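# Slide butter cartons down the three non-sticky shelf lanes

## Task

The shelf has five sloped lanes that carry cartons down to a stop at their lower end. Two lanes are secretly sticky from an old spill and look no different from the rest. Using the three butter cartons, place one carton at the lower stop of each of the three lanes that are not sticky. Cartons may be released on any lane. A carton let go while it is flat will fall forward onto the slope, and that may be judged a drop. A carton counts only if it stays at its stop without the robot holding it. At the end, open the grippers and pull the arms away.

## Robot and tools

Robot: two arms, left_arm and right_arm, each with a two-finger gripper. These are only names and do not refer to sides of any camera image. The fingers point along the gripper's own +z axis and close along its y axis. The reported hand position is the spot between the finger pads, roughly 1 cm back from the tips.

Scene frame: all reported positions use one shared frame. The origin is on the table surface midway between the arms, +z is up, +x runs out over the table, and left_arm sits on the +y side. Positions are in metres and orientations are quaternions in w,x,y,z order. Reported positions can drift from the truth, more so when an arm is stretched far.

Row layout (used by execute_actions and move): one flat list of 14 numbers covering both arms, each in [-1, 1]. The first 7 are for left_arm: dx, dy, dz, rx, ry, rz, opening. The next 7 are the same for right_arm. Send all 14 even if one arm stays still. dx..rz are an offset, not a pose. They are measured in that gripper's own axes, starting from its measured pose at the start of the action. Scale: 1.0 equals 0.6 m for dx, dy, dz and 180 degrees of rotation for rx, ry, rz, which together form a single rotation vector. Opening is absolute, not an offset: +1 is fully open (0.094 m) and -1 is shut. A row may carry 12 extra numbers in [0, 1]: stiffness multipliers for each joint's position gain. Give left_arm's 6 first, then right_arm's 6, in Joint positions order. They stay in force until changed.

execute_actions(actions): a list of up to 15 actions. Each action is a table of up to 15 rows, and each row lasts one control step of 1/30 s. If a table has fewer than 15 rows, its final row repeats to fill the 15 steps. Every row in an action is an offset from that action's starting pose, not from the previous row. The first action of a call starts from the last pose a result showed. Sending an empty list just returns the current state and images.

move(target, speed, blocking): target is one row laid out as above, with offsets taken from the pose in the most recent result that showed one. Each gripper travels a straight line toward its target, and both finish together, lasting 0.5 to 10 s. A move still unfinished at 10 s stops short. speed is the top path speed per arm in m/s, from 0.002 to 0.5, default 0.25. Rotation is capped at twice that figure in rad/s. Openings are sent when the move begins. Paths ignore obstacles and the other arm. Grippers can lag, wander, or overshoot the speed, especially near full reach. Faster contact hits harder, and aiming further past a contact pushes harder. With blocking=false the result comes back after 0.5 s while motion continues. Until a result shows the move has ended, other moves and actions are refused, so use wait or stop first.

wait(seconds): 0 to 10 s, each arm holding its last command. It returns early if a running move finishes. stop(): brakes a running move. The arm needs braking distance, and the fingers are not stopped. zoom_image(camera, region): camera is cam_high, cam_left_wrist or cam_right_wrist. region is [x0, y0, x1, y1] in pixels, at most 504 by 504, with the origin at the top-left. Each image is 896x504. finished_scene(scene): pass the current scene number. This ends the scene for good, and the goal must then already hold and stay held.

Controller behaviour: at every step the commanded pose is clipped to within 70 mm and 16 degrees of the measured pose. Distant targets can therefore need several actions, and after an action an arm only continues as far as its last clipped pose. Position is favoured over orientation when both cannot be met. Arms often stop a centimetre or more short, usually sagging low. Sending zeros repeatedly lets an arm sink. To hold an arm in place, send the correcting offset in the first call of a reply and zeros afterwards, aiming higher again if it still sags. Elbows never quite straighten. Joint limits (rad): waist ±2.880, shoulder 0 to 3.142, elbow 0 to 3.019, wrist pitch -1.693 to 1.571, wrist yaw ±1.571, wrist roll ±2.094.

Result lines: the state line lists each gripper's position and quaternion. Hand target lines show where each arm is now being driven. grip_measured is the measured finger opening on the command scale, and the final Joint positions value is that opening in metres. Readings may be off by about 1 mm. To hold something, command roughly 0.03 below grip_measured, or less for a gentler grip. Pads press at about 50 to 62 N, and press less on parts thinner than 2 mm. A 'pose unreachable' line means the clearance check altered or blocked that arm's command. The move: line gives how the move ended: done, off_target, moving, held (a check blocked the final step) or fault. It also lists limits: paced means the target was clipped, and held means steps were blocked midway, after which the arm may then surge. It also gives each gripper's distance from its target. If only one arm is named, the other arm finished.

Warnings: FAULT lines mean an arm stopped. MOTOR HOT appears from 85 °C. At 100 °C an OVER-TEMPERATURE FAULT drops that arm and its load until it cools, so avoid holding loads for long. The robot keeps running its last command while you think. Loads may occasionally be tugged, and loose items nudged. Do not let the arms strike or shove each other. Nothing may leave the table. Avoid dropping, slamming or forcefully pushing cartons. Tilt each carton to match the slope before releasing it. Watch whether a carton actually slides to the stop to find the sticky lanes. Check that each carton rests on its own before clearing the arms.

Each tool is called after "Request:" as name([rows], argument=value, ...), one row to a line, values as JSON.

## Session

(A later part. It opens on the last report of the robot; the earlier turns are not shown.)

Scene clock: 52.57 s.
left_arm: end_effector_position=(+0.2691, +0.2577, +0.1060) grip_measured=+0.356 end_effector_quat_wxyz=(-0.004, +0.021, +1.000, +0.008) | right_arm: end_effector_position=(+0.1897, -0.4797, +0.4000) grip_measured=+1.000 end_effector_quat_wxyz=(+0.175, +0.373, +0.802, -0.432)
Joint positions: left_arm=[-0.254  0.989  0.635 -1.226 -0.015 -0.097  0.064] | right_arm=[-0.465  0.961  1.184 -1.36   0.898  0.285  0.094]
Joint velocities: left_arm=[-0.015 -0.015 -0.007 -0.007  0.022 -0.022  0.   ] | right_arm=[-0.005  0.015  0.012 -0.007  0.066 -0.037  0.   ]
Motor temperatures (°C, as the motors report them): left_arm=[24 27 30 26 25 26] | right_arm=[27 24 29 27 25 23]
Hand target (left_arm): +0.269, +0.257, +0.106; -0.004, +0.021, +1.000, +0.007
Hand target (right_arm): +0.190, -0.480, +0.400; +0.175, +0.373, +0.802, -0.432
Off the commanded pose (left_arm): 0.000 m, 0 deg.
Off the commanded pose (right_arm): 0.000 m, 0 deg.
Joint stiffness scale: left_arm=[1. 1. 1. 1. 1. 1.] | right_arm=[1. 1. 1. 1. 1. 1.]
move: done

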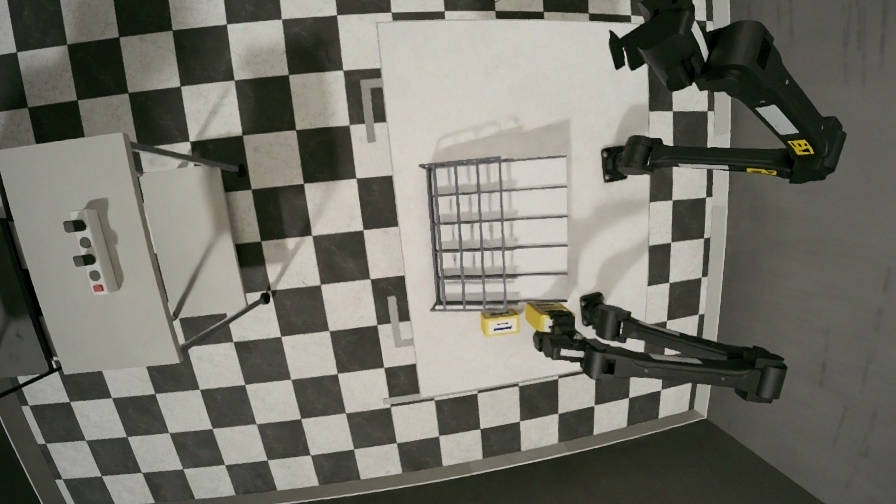

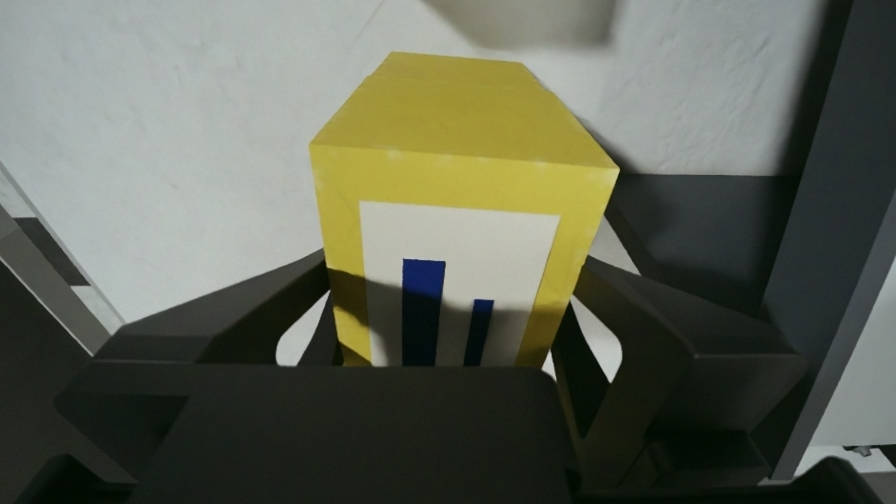

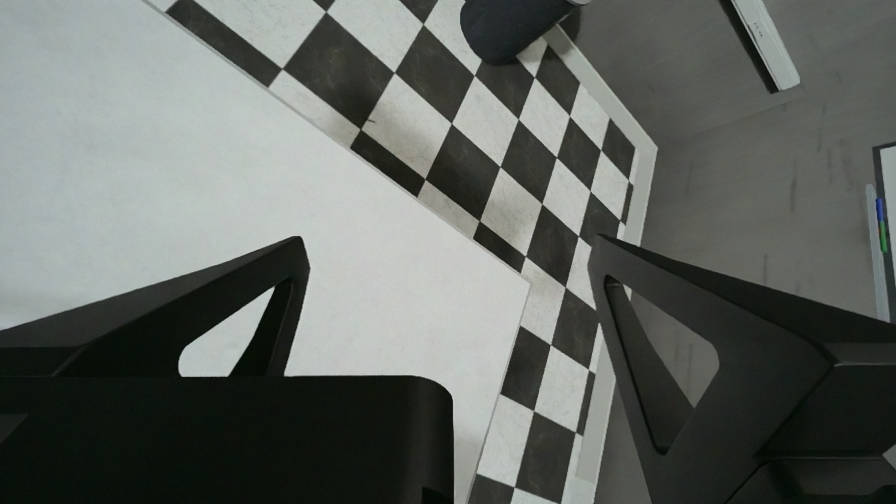

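Request:
move(target=[0,0,-0.3,0,0,0,0.3,0,0,0,0,0,0,1], speed=0.15)

Request:
move(target=[-0.03,-0.22,0,0,0,0,0.3,0,0,0,0,0,0,1], speed=0.15)

Scene clock: 56.90 s.
left_arm: end_effector_position=(+0.2633, +0.2584, +0.2564) grip_measured=+0.356 end_effector_quat_wxyz=(-0.006, +0.021, +1.000, +0.008) | right_arm: end_effector_position=(+0.1897, -0.4797, +0.4000) grip_measured=+1.000 end_effector_quat_wxyz=(+0.175, +0.373, +0.802, -0.432)
Joint positions: left_arm=[-0.254  0.911  0.992 -1.666 -0.014 -0.097  0.064] | right_arm=[-0.465  0.961  1.184 -1.36   0.898  0.285  0.094]
Joint velocities: left_arm=[-0.005 -0.005 -0.002 -0.007 -0.037 -0.051  0.   ] | right_arm=[-0.015  0.005 -0.017 -0.017  0.007  0.022  0.   ]
Motor temperatures (°C, as the motors report them): left_arm=[24 27 31 26 25 26] | right_arm=[27 24 29 27 25 23]
Hand target (left_arm): +0.271, +0.256, +0.285; +0.023, +0.021, +0.999, +0.004
Hand target (right_arm): +0.190, -0.480, +0.400; +0.175, +0.373, +0.802, -0.432
Off the commanded pose (left_arm): 0.031 m, 0 deg.
Off the commanded pose (right_arm): 0.000 m, 0 deg.
Joint stiffness scale: left_arm=[1. 1. 1. 1. 1. 1.] | right_arm=[1. 1. 1. 1. 1. 1.]
joint sent to its limit (left arm) — the command would take joint 4 (wrist pitch) past its lower limit, so that joint was sent only as far as its limit.
move: off_target (left_arm)

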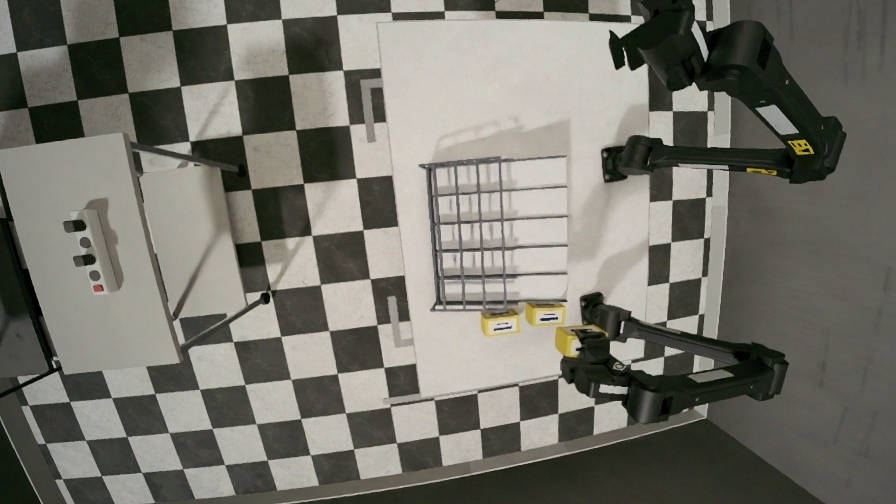

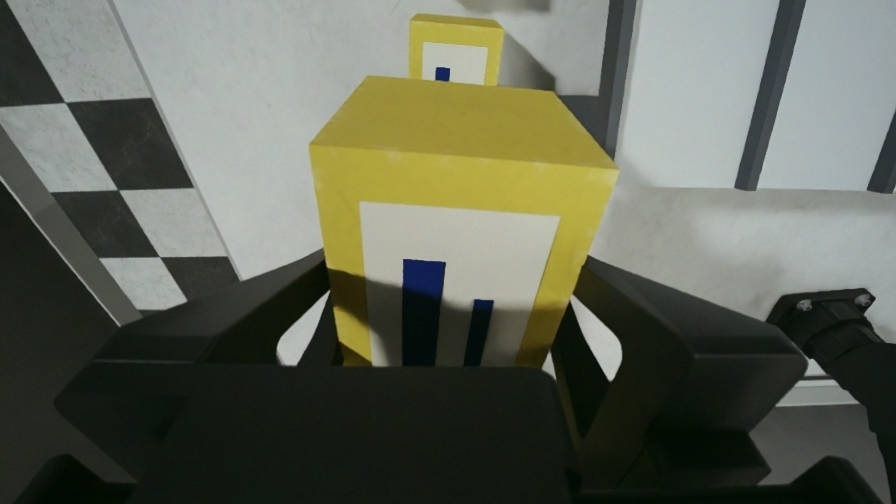

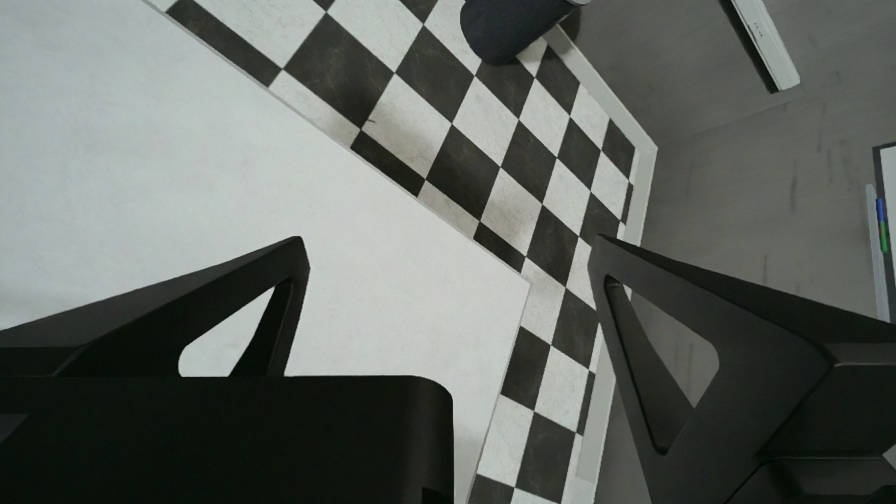

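Scene clock: 58.33 s.
left_arm: end_effector_position=(+0.2569, +0.1377, +0.2248) grip_measured=+0.356 end_effector_quat_wxyz=(-0.044, +0.028, +0.998, +0.030) | right_arm: end_effector_position=(+0.1897, -0.4797, +0.4000) grip_measured=+1.000 end_effector_quat_wxyz=(+0.175, +0.373, +0.802, -0.432)
Joint positions: left_arm=[-0.727  1.085  1.011 -1.605 -0.001 -0.557  0.064] | right_arm=[-0.465  0.961  1.184 -1.36   0.898  0.285  0.094]
Joint velocities: left_arm=[-0.015 -0.005  0.012 -0.012  0.007 -0.051  0.   ] | right_arm=[ 0.005 -0.005  0.002 -0.017 -0.007 -0.051  0.   ]
Motor temperatures (°C, as the motors report them): left_arm=[24 27 31 26 25 26] | right_arm=[27 24 29 27 25 23]
Hand target (left_arm): +0.274, +0.124, +0.254; -0.006, +0.022, +1.000, +0.006
Hand target (right_arm): +0.190, -0.480, +0.400; +0.175, +0.373, +0.802, -0.432
Off the commanded pose (left_arm): 0.037 m, 5 deg.
Off the commanded pose (right_arm): 0.000 m, 0 deg.
Joint stiffness scale: left_arm=[1. 1. 1. 1. 1. 1.] | right_arm=[1. 1. 1. 1. 1. 1.]
move: off_target (left_arm)

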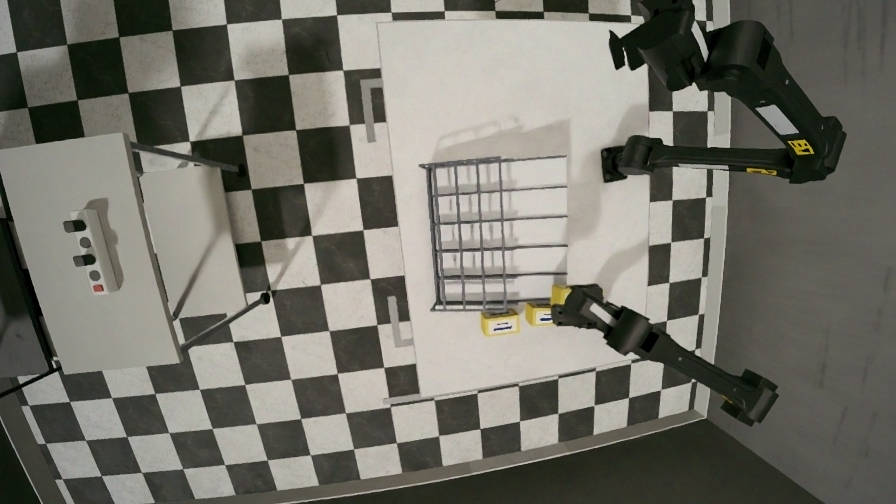

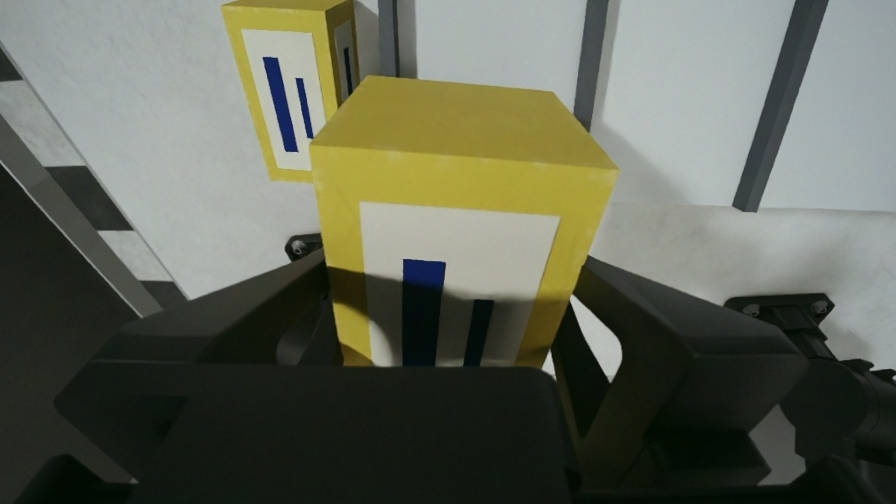

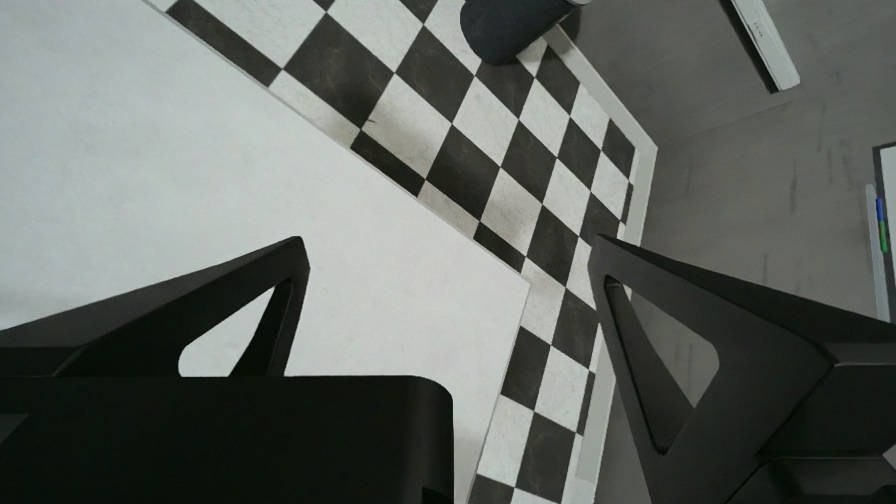

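Request:
move(target=[-0.2,-0.03,0,0.02,0.04,0,0.3,0,0,0,0,0,0,1], speed=0.1)

Scene clock: 62.47 s.
left_arm: end_effector_position=(+0.3557, +0.1217, +0.1870) grip_measured=+0.356 end_effector_quat_wxyz=(-0.136, +0.018, +0.990, +0.018) | right_arm: end_effector_position=(+0.1897, -0.4797, +0.4000) grip_measured=+1.000 end_effector_quat_wxyz=(+0.175, +0.373, +0.802, -0.432)
Joint positions: left_arm=[-0.563  1.453  1.213 -1.594  0.08  -0.402  0.064] | right_arm=[-0.465  0.961  1.184 -1.36   0.898  0.285  0.094]
Joint velocities: left_arm=[-0.005  0.005 -0.012 -0.012 -0.051 -0.007 -0.001] | right_arm=[-0.024 -0.005  0.002 -0.017  0.007 -0.007  0.   ]
Motor temperatures (°C, as the motors report them): left_arm=[24 27 32 26 25 26] | right_arm=[27 24 29 27 25 23]
Hand target (left_arm): +0.374, +0.115, +0.210; -0.107, +0.024, +0.994, +0.001
Hand target (right_arm): +0.190, -0.480, +0.400; +0.175, +0.373, +0.802, -0.432
Off the commanded pose (left_arm): 0.033 m, 4 deg.
Off the commanded pose (right_arm): 0.000 m, 0 deg.
Joint stiffness scale: left_arm=[1. 1. 1. 1. 1. 1.] | right_arm=[1. 1. 1. 1. 1. 1.]
move: off_target (left_arm)

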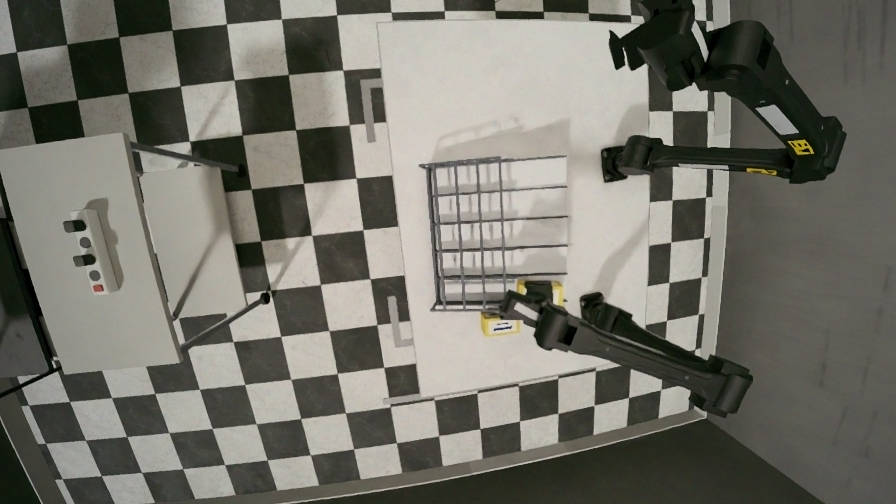

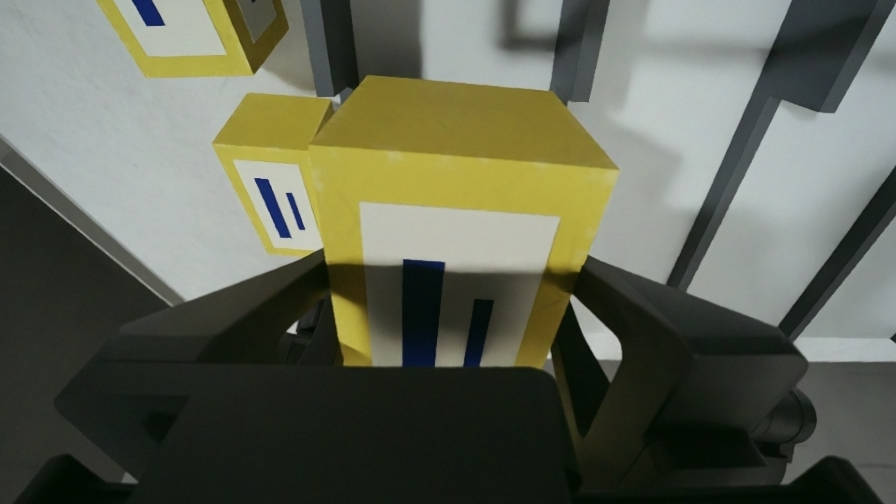

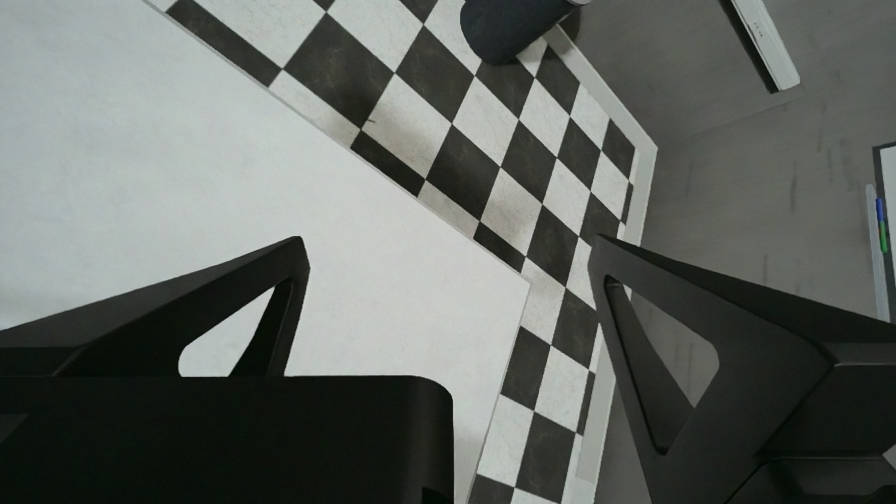

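Request:
move(target=[0.05,0,0.05,0,0,0,0.3,0,0,0,0,0,0,1], speed=0.03)

Scene clock: 66.20 s.
left_arm: end_effector_position=(+0.3307, +0.1264, +0.1765) grip_measured=+0.356 end_effector_quat_wxyz=(-0.124, +0.025, +0.992, +0.015) | right_arm: end_effector_position=(+0.1897, -0.4797, +0.4000) grip_measured=+1.000 end_effector_quat_wxyz=(+0.175, +0.373, +0.802, -0.432)
Joint positions: left_arm=[-0.583  1.381  1.115 -1.543  0.08  -0.409  0.064] | right_arm=[-0.465  0.961  1.184 -1.36   0.898  0.285  0.094]
Joint velocities: left_arm=[-0.024 -0.005 -0.002  0.002 -0.007 -0.007 -0.001] | right_arm=[-0.005 -0.005 -0.007 -0.002 -0.022  0.066  0.   ]
Motor temperatures (°C, as the motors report them): left_arm=[24 28 32 26 25 26] | right_arm=[27 24 29 27 25 23]
Hand target (left_arm): +0.319, +0.124, +0.167; -0.136, +0.018, +0.990, +0.018
Hand target (right_arm): +0.190, -0.480, +0.400; +0.175, +0.373, +0.802, -0.432
Off the commanded pose (left_arm): 0.016 m, 2 deg.
Off the commanded pose (right_arm): 0.000 m, 0 deg.
Joint stiffness scale: left_arm=[1. 1. 1. 1. 1. 1.] | right_arm=[1. 1. 1. 1. 1. 1.]
move: off_target (left_arm)

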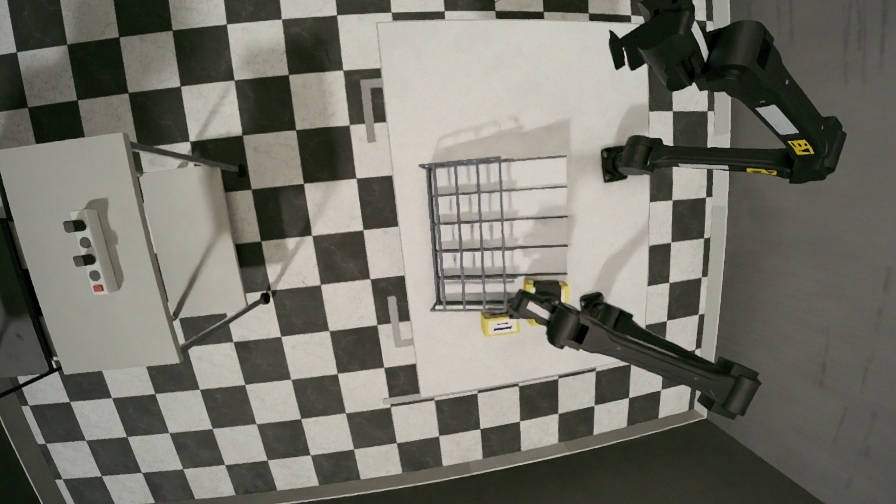

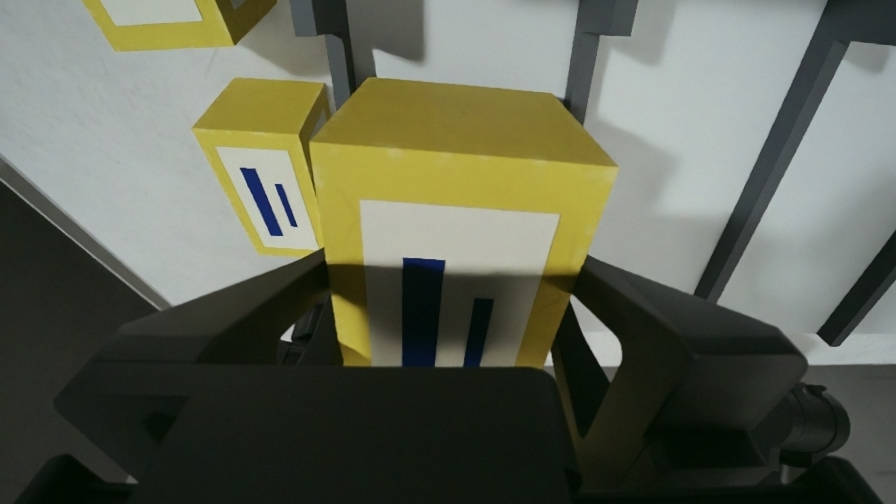

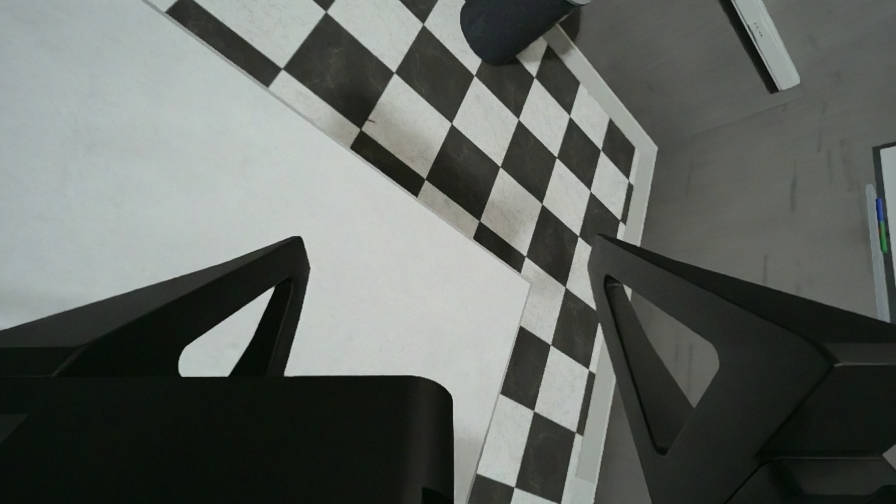

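Seems in contact. Release.

Request:
move(target=[0,0,0,0,0,0,0.7,0,0,0,0,0,0,1])

Request:
move(target=[0,0,-0.12,0,0,0,1,0,0,0,0,0,0,1], speed=0.1)

Scene clock: 68.37 s.
left_arm: end_effector_position=(+0.3306, +0.1263, +0.1767) grip_measured=+0.697 end_effector_quat_wxyz=(-0.124, +0.025, +0.992, +0.014) | right_arm: end_effector_position=(+0.1897, -0.4797, +0.4000) grip_measured=+1.000 end_effector_quat_wxyz=(+0.175, +0.373, +0.802, -0.432)
Joint positions: left_arm=[-0.583  1.381  1.115 -1.543  0.08  -0.41   0.08 ] | right_arm=[-0.465  0.961  1.184 -1.36   0.898  0.285  0.094]
Joint velocities: left_arm=[ 0.005 -0.015 -0.017 -0.017 -0.007  0.066 -0.   ] | right_arm=[-0.005 -0.005  0.002 -0.002  0.022 -0.051  0.   ]
Motor temperatures (°C, as the motors report them): left_arm=[24 28 31 26 25 26] | right_arm=[27 24 29 27 25 23]
Hand target (left_arm): +0.331, +0.126, +0.176; -0.124, +0.025, +0.992, +0.015
Hand target (right_arm): +0.190, -0.480, +0.400; +0.175, +0.373, +0.802, -0.432
Off the commanded pose (left_arm): 0.000 m, 0 deg.
Off the commanded pose (right_arm): 0.000 m, 0 deg.
Joint stiffness scale: left_arm=[1. 1. 1. 1. 1. 1.] | right_arm=[1. 1. 1. 1. 1. 1.]
move: done

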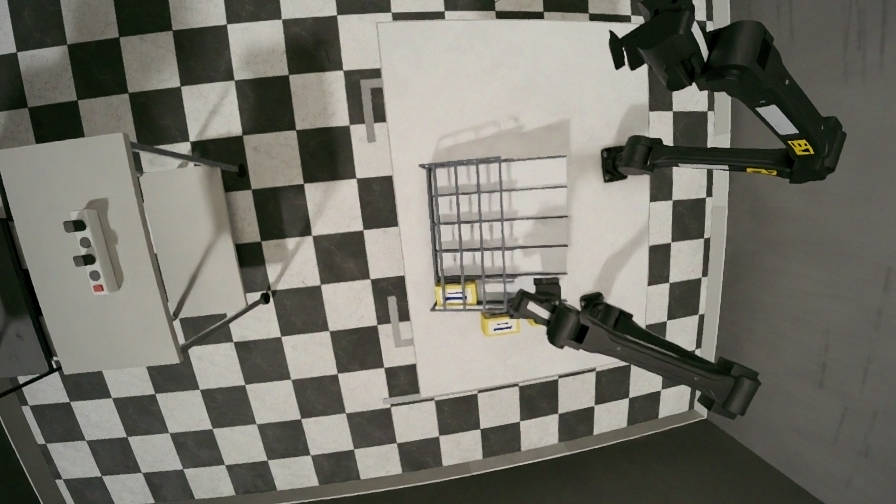

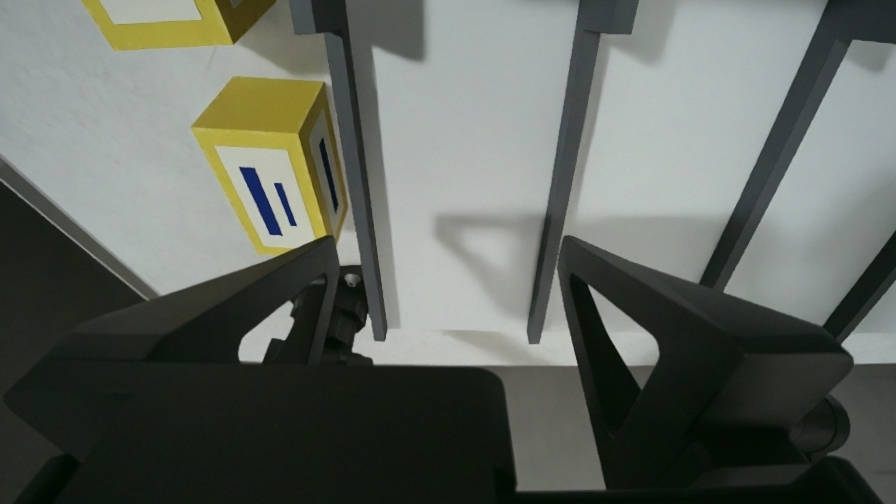

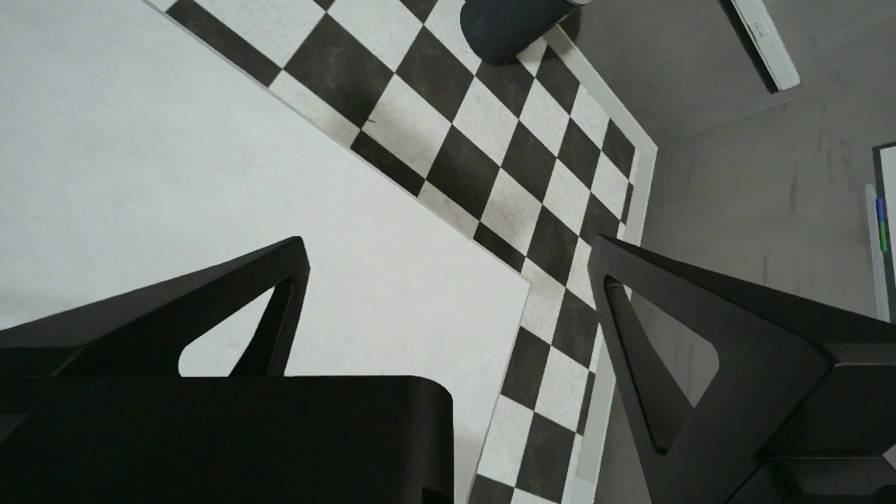

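Scene clock: 69.47 s.
left_arm: end_effector_position=(+0.3381, +0.1246, +0.2287) grip_measured=+1.000 end_effector_quat_wxyz=(-0.116, +0.023, +0.993, +0.011) | right_arm: end_effector_position=(+0.1897, -0.4797, +0.4000) grip_measured=+1.000 end_effector_quat_wxyz=(+0.175, +0.373, +0.802, -0.432)
Joint positions: left_arm=[-0.578  1.362  1.239 -1.668  0.079 -0.41   0.094] | right_arm=[-0.465  0.961  1.184 -1.36   0.898  0.285  0.094]
Joint velocities: left_arm=[-0.015 -0.005 -0.007 -0.007  0.051  0.007  0.   ] | right_arm=[-0.015  0.005  0.007  0.017  0.022  0.051  0.   ]
Motor temperatures (°C, as the motors report them): left_arm=[24 28 32 26 25 26] | right_arm=[27 24 29 27 25 23]
Hand target (left_arm): +0.348, +0.124, +0.246; -0.102, +0.023, +0.995, +0.004
Hand target (right_arm): +0.190, -0.480, +0.400; +0.175, +0.373, +0.802, -0.432
Off the commanded pose (left_arm): 0.020 m, 1 deg.
Off the commanded pose (right_arm): 0.000 m, 0 deg.
Joint stiffness scale: left_arm=[1. 1. 1. 1. 1. 1.] | right_arm=[1. 1. 1. 1. 1. 1.]
joint sent to its limit (left arm) — the command would take joint 4 (wrist pitch) past its lower limit, so that joint was sent only as far as its limit.
move: off_target (left_arm)

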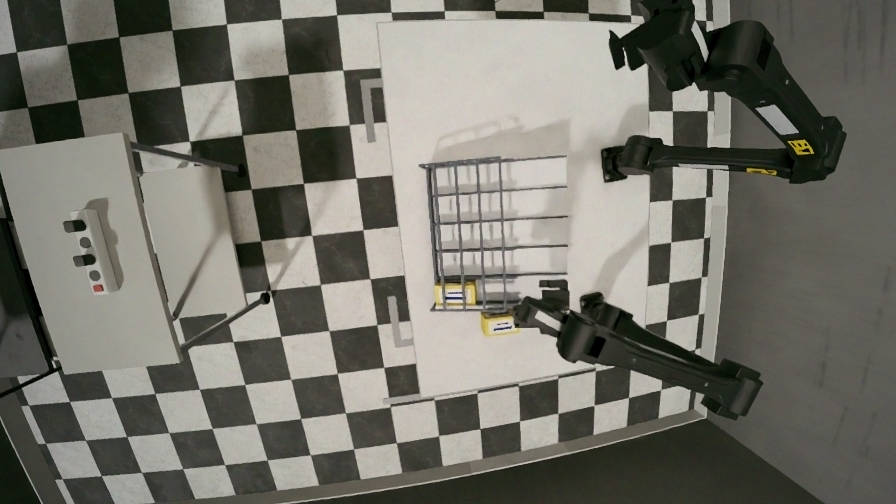

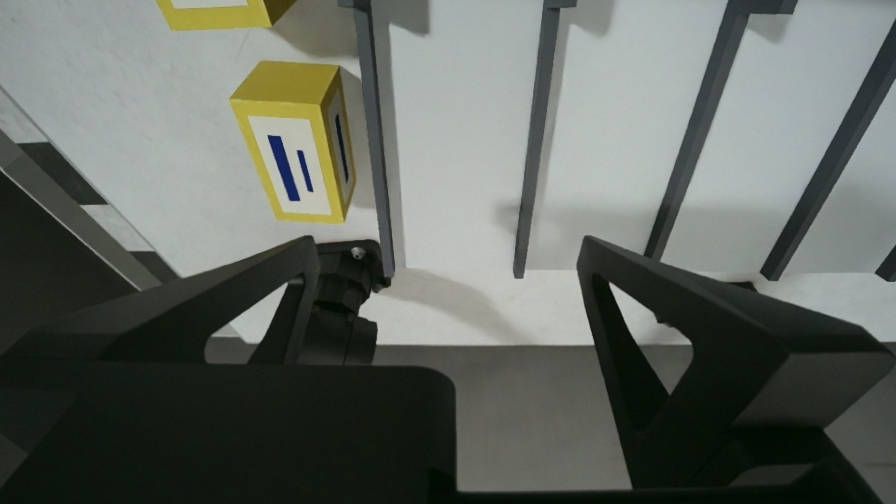

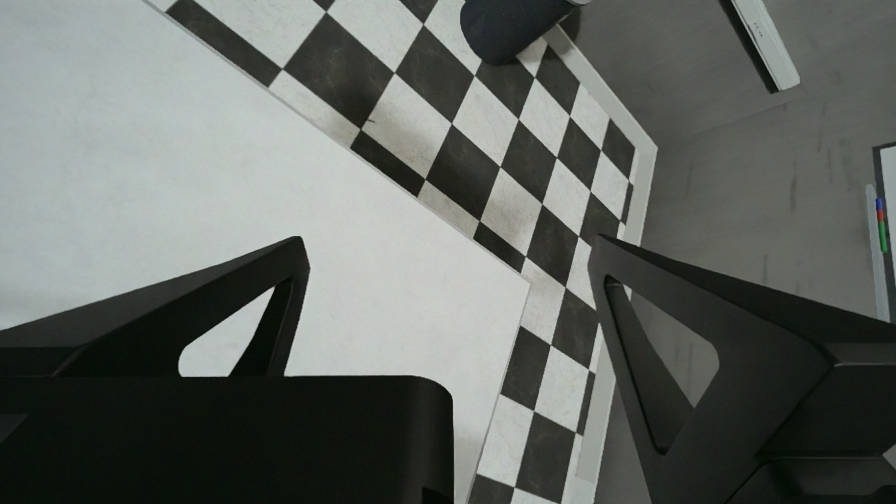

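Request:
move(target=[0.1,0.222,0.07,0,-0.074,0,1,0,0,0,0,0,0,1], speed=0.2)

Scene clock: 74.83 s.
left_arm: end_effector_position=(+0.2746, +0.2625, +0.2132) grip_measured=+1.000 end_effector_quat_wxyz=(+0.000, +0.017, +1.000, +0.011) | right_arm: end_effector_position=(+0.1897, -0.4797, +0.4000) grip_measured=+1.000 end_effector_quat_wxyz=(+0.175, +0.373, +0.802, -0.432)
Joint positions: left_arm=[-0.235  0.931  0.889 -1.532 -0.021 -0.087  0.094] | right_arm=[-0.465  0.961  1.184 -1.36   0.898  0.285  0.094]
Joint velocities: left_arm=[-0.015 -0.005 -0.002 -0.012 -0.066  0.066  0.   ] | right_arm=[ 0.005 -0.005 -0.002  0.012  0.022  0.007  0.   ]
Motor temperatures (°C, as the motors report them): left_arm=[24 28 32 26 25 26] | right_arm=[27 24 30 27 25 23]
Hand target (left_arm): +0.276, +0.263, +0.207; -0.001, +0.023, +1.000, +0.010
Hand target (right_arm): +0.190, -0.480, +0.400; +0.175, +0.373, +0.802, -0.432
Off the commanded pose (left_arm): 0.010 m, 1 deg.
Off the commanded pose (right_arm): 0.000 m, 0 deg.
Joint stiffness scale: left_arm=[1. 1. 1. 1. 1. 1.] | right_arm=[1. 1. 1. 1. 1. 1.]
move: done

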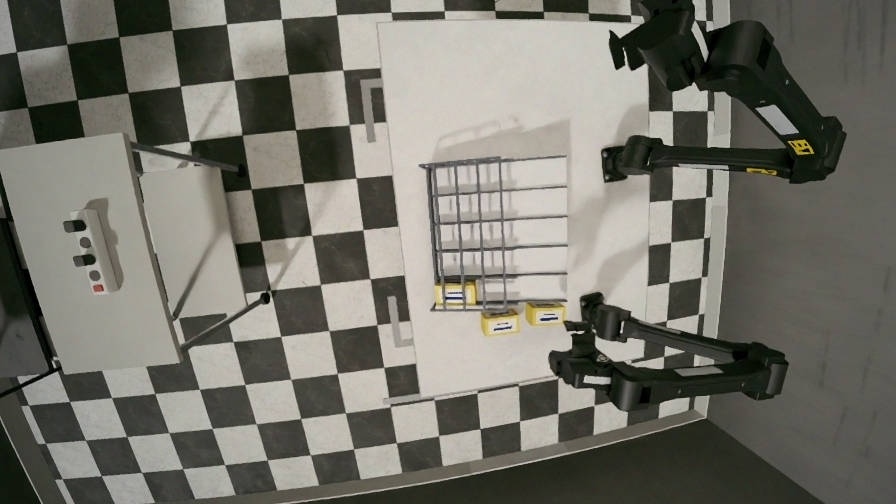

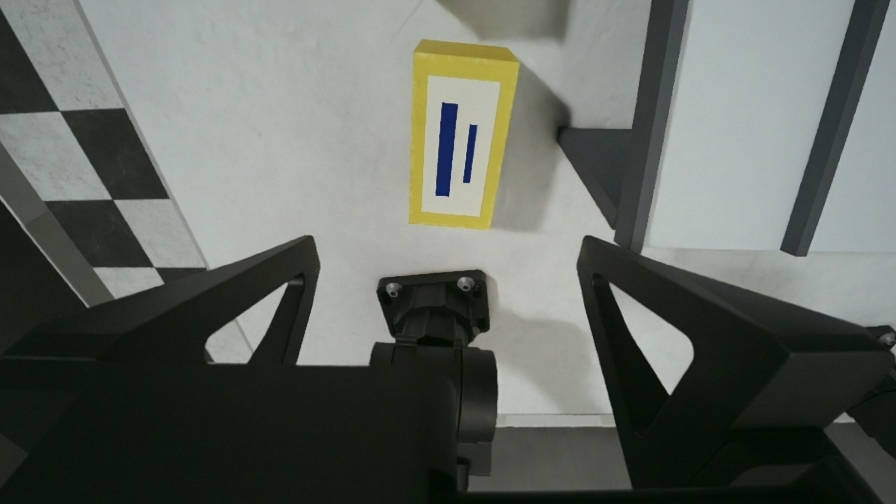

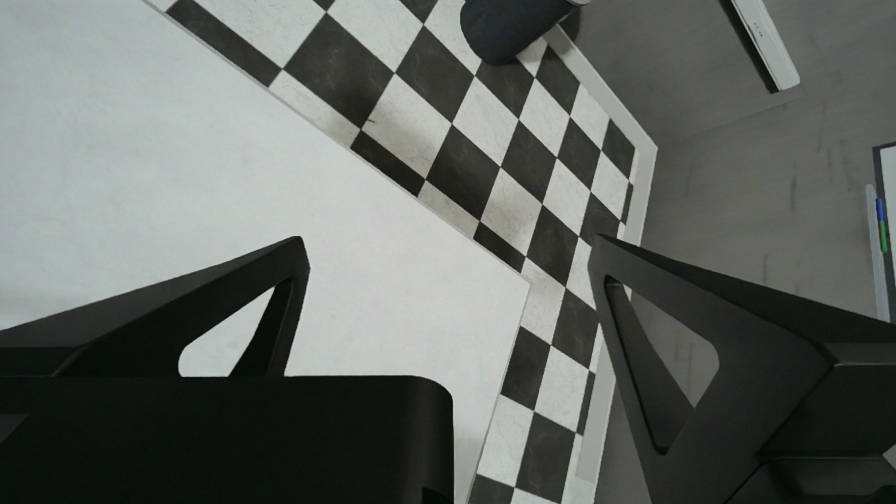

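Request:
move(target=[0.008,-0.015,0.28,0,0,0,1,0,0,0,0,0,0,1], speed=0.1)

Scene clock: 78.40 s.
left_arm: end_effector_position=(+0.2695, +0.2591, +0.0499) grip_measured=+1.000 end_effector_quat_wxyz=(-0.000, +0.019, +1.000, +0.011) | right_arm: end_effector_position=(+0.1897, -0.4797, +0.4000) grip_measured=+1.000 end_effector_quat_wxyz=(+0.175, +0.373, +0.802, -0.432)
Joint positions: left_arm=[-0.253  1.077  0.525 -1.021 -0.021 -0.1    0.094] | right_arm=[-0.465  0.961  1.184 -1.36   0.898  0.285  0.094]
Joint velocities: left_arm=[-0.015  0.005 -0.022  0.012 -0.051 -0.007  0.   ] | right_arm=[ 0.005 -0.005 -0.007 -0.012 -0.007  0.051  0.   ]
Motor temperatures (°C, as the motors report them): left_arm=[24 28 31 26 25 26] | right_arm=[27 24 30 27 25 23]
Hand target (left_arm): +0.268, +0.257, +0.045; -0.000, +0.017, +1.000, +0.011
Hand target (right_arm): +0.190, -0.480, +0.400; +0.175, +0.373, +0.802, -0.432
Off the commanded pose (left_arm): 0.005 m, 0 deg.
Off the commanded pose (right_arm): 0.000 m, 0 deg.
Joint stiffness scale: left_arm=[1. 1. 1. 1. 1. 1.] | right_arm=[1. 1. 1. 1. 1. 1.]
move: done

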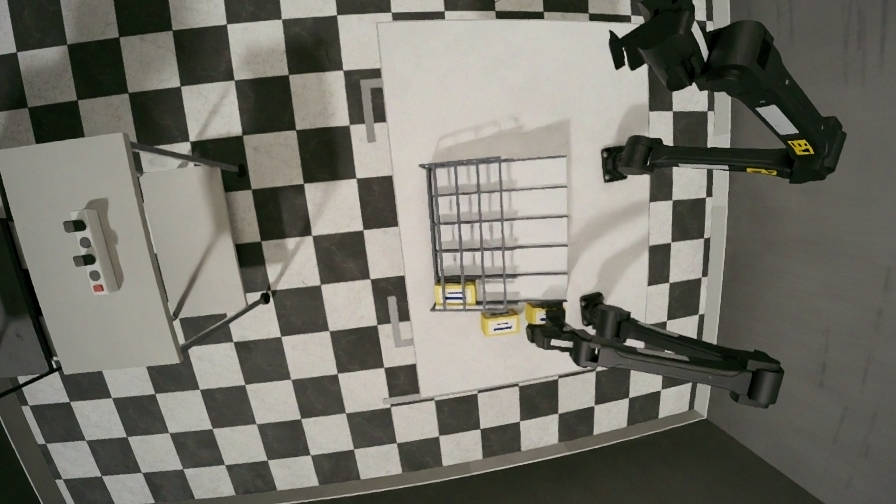

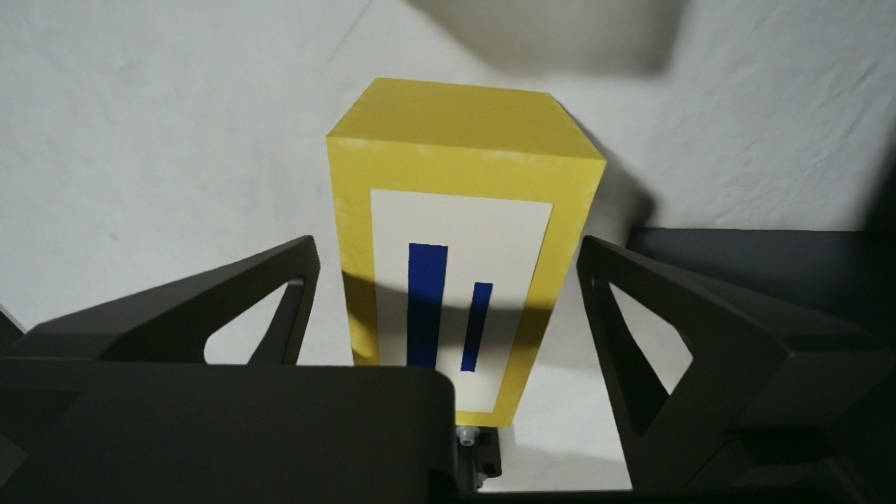

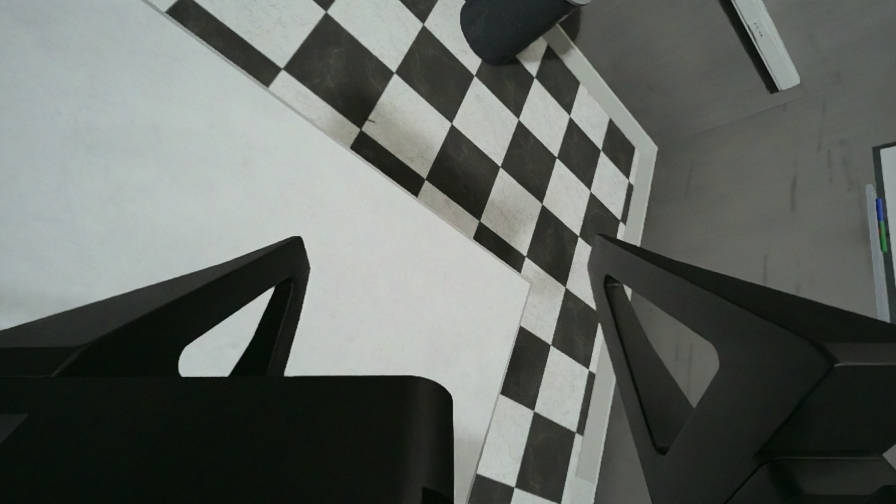

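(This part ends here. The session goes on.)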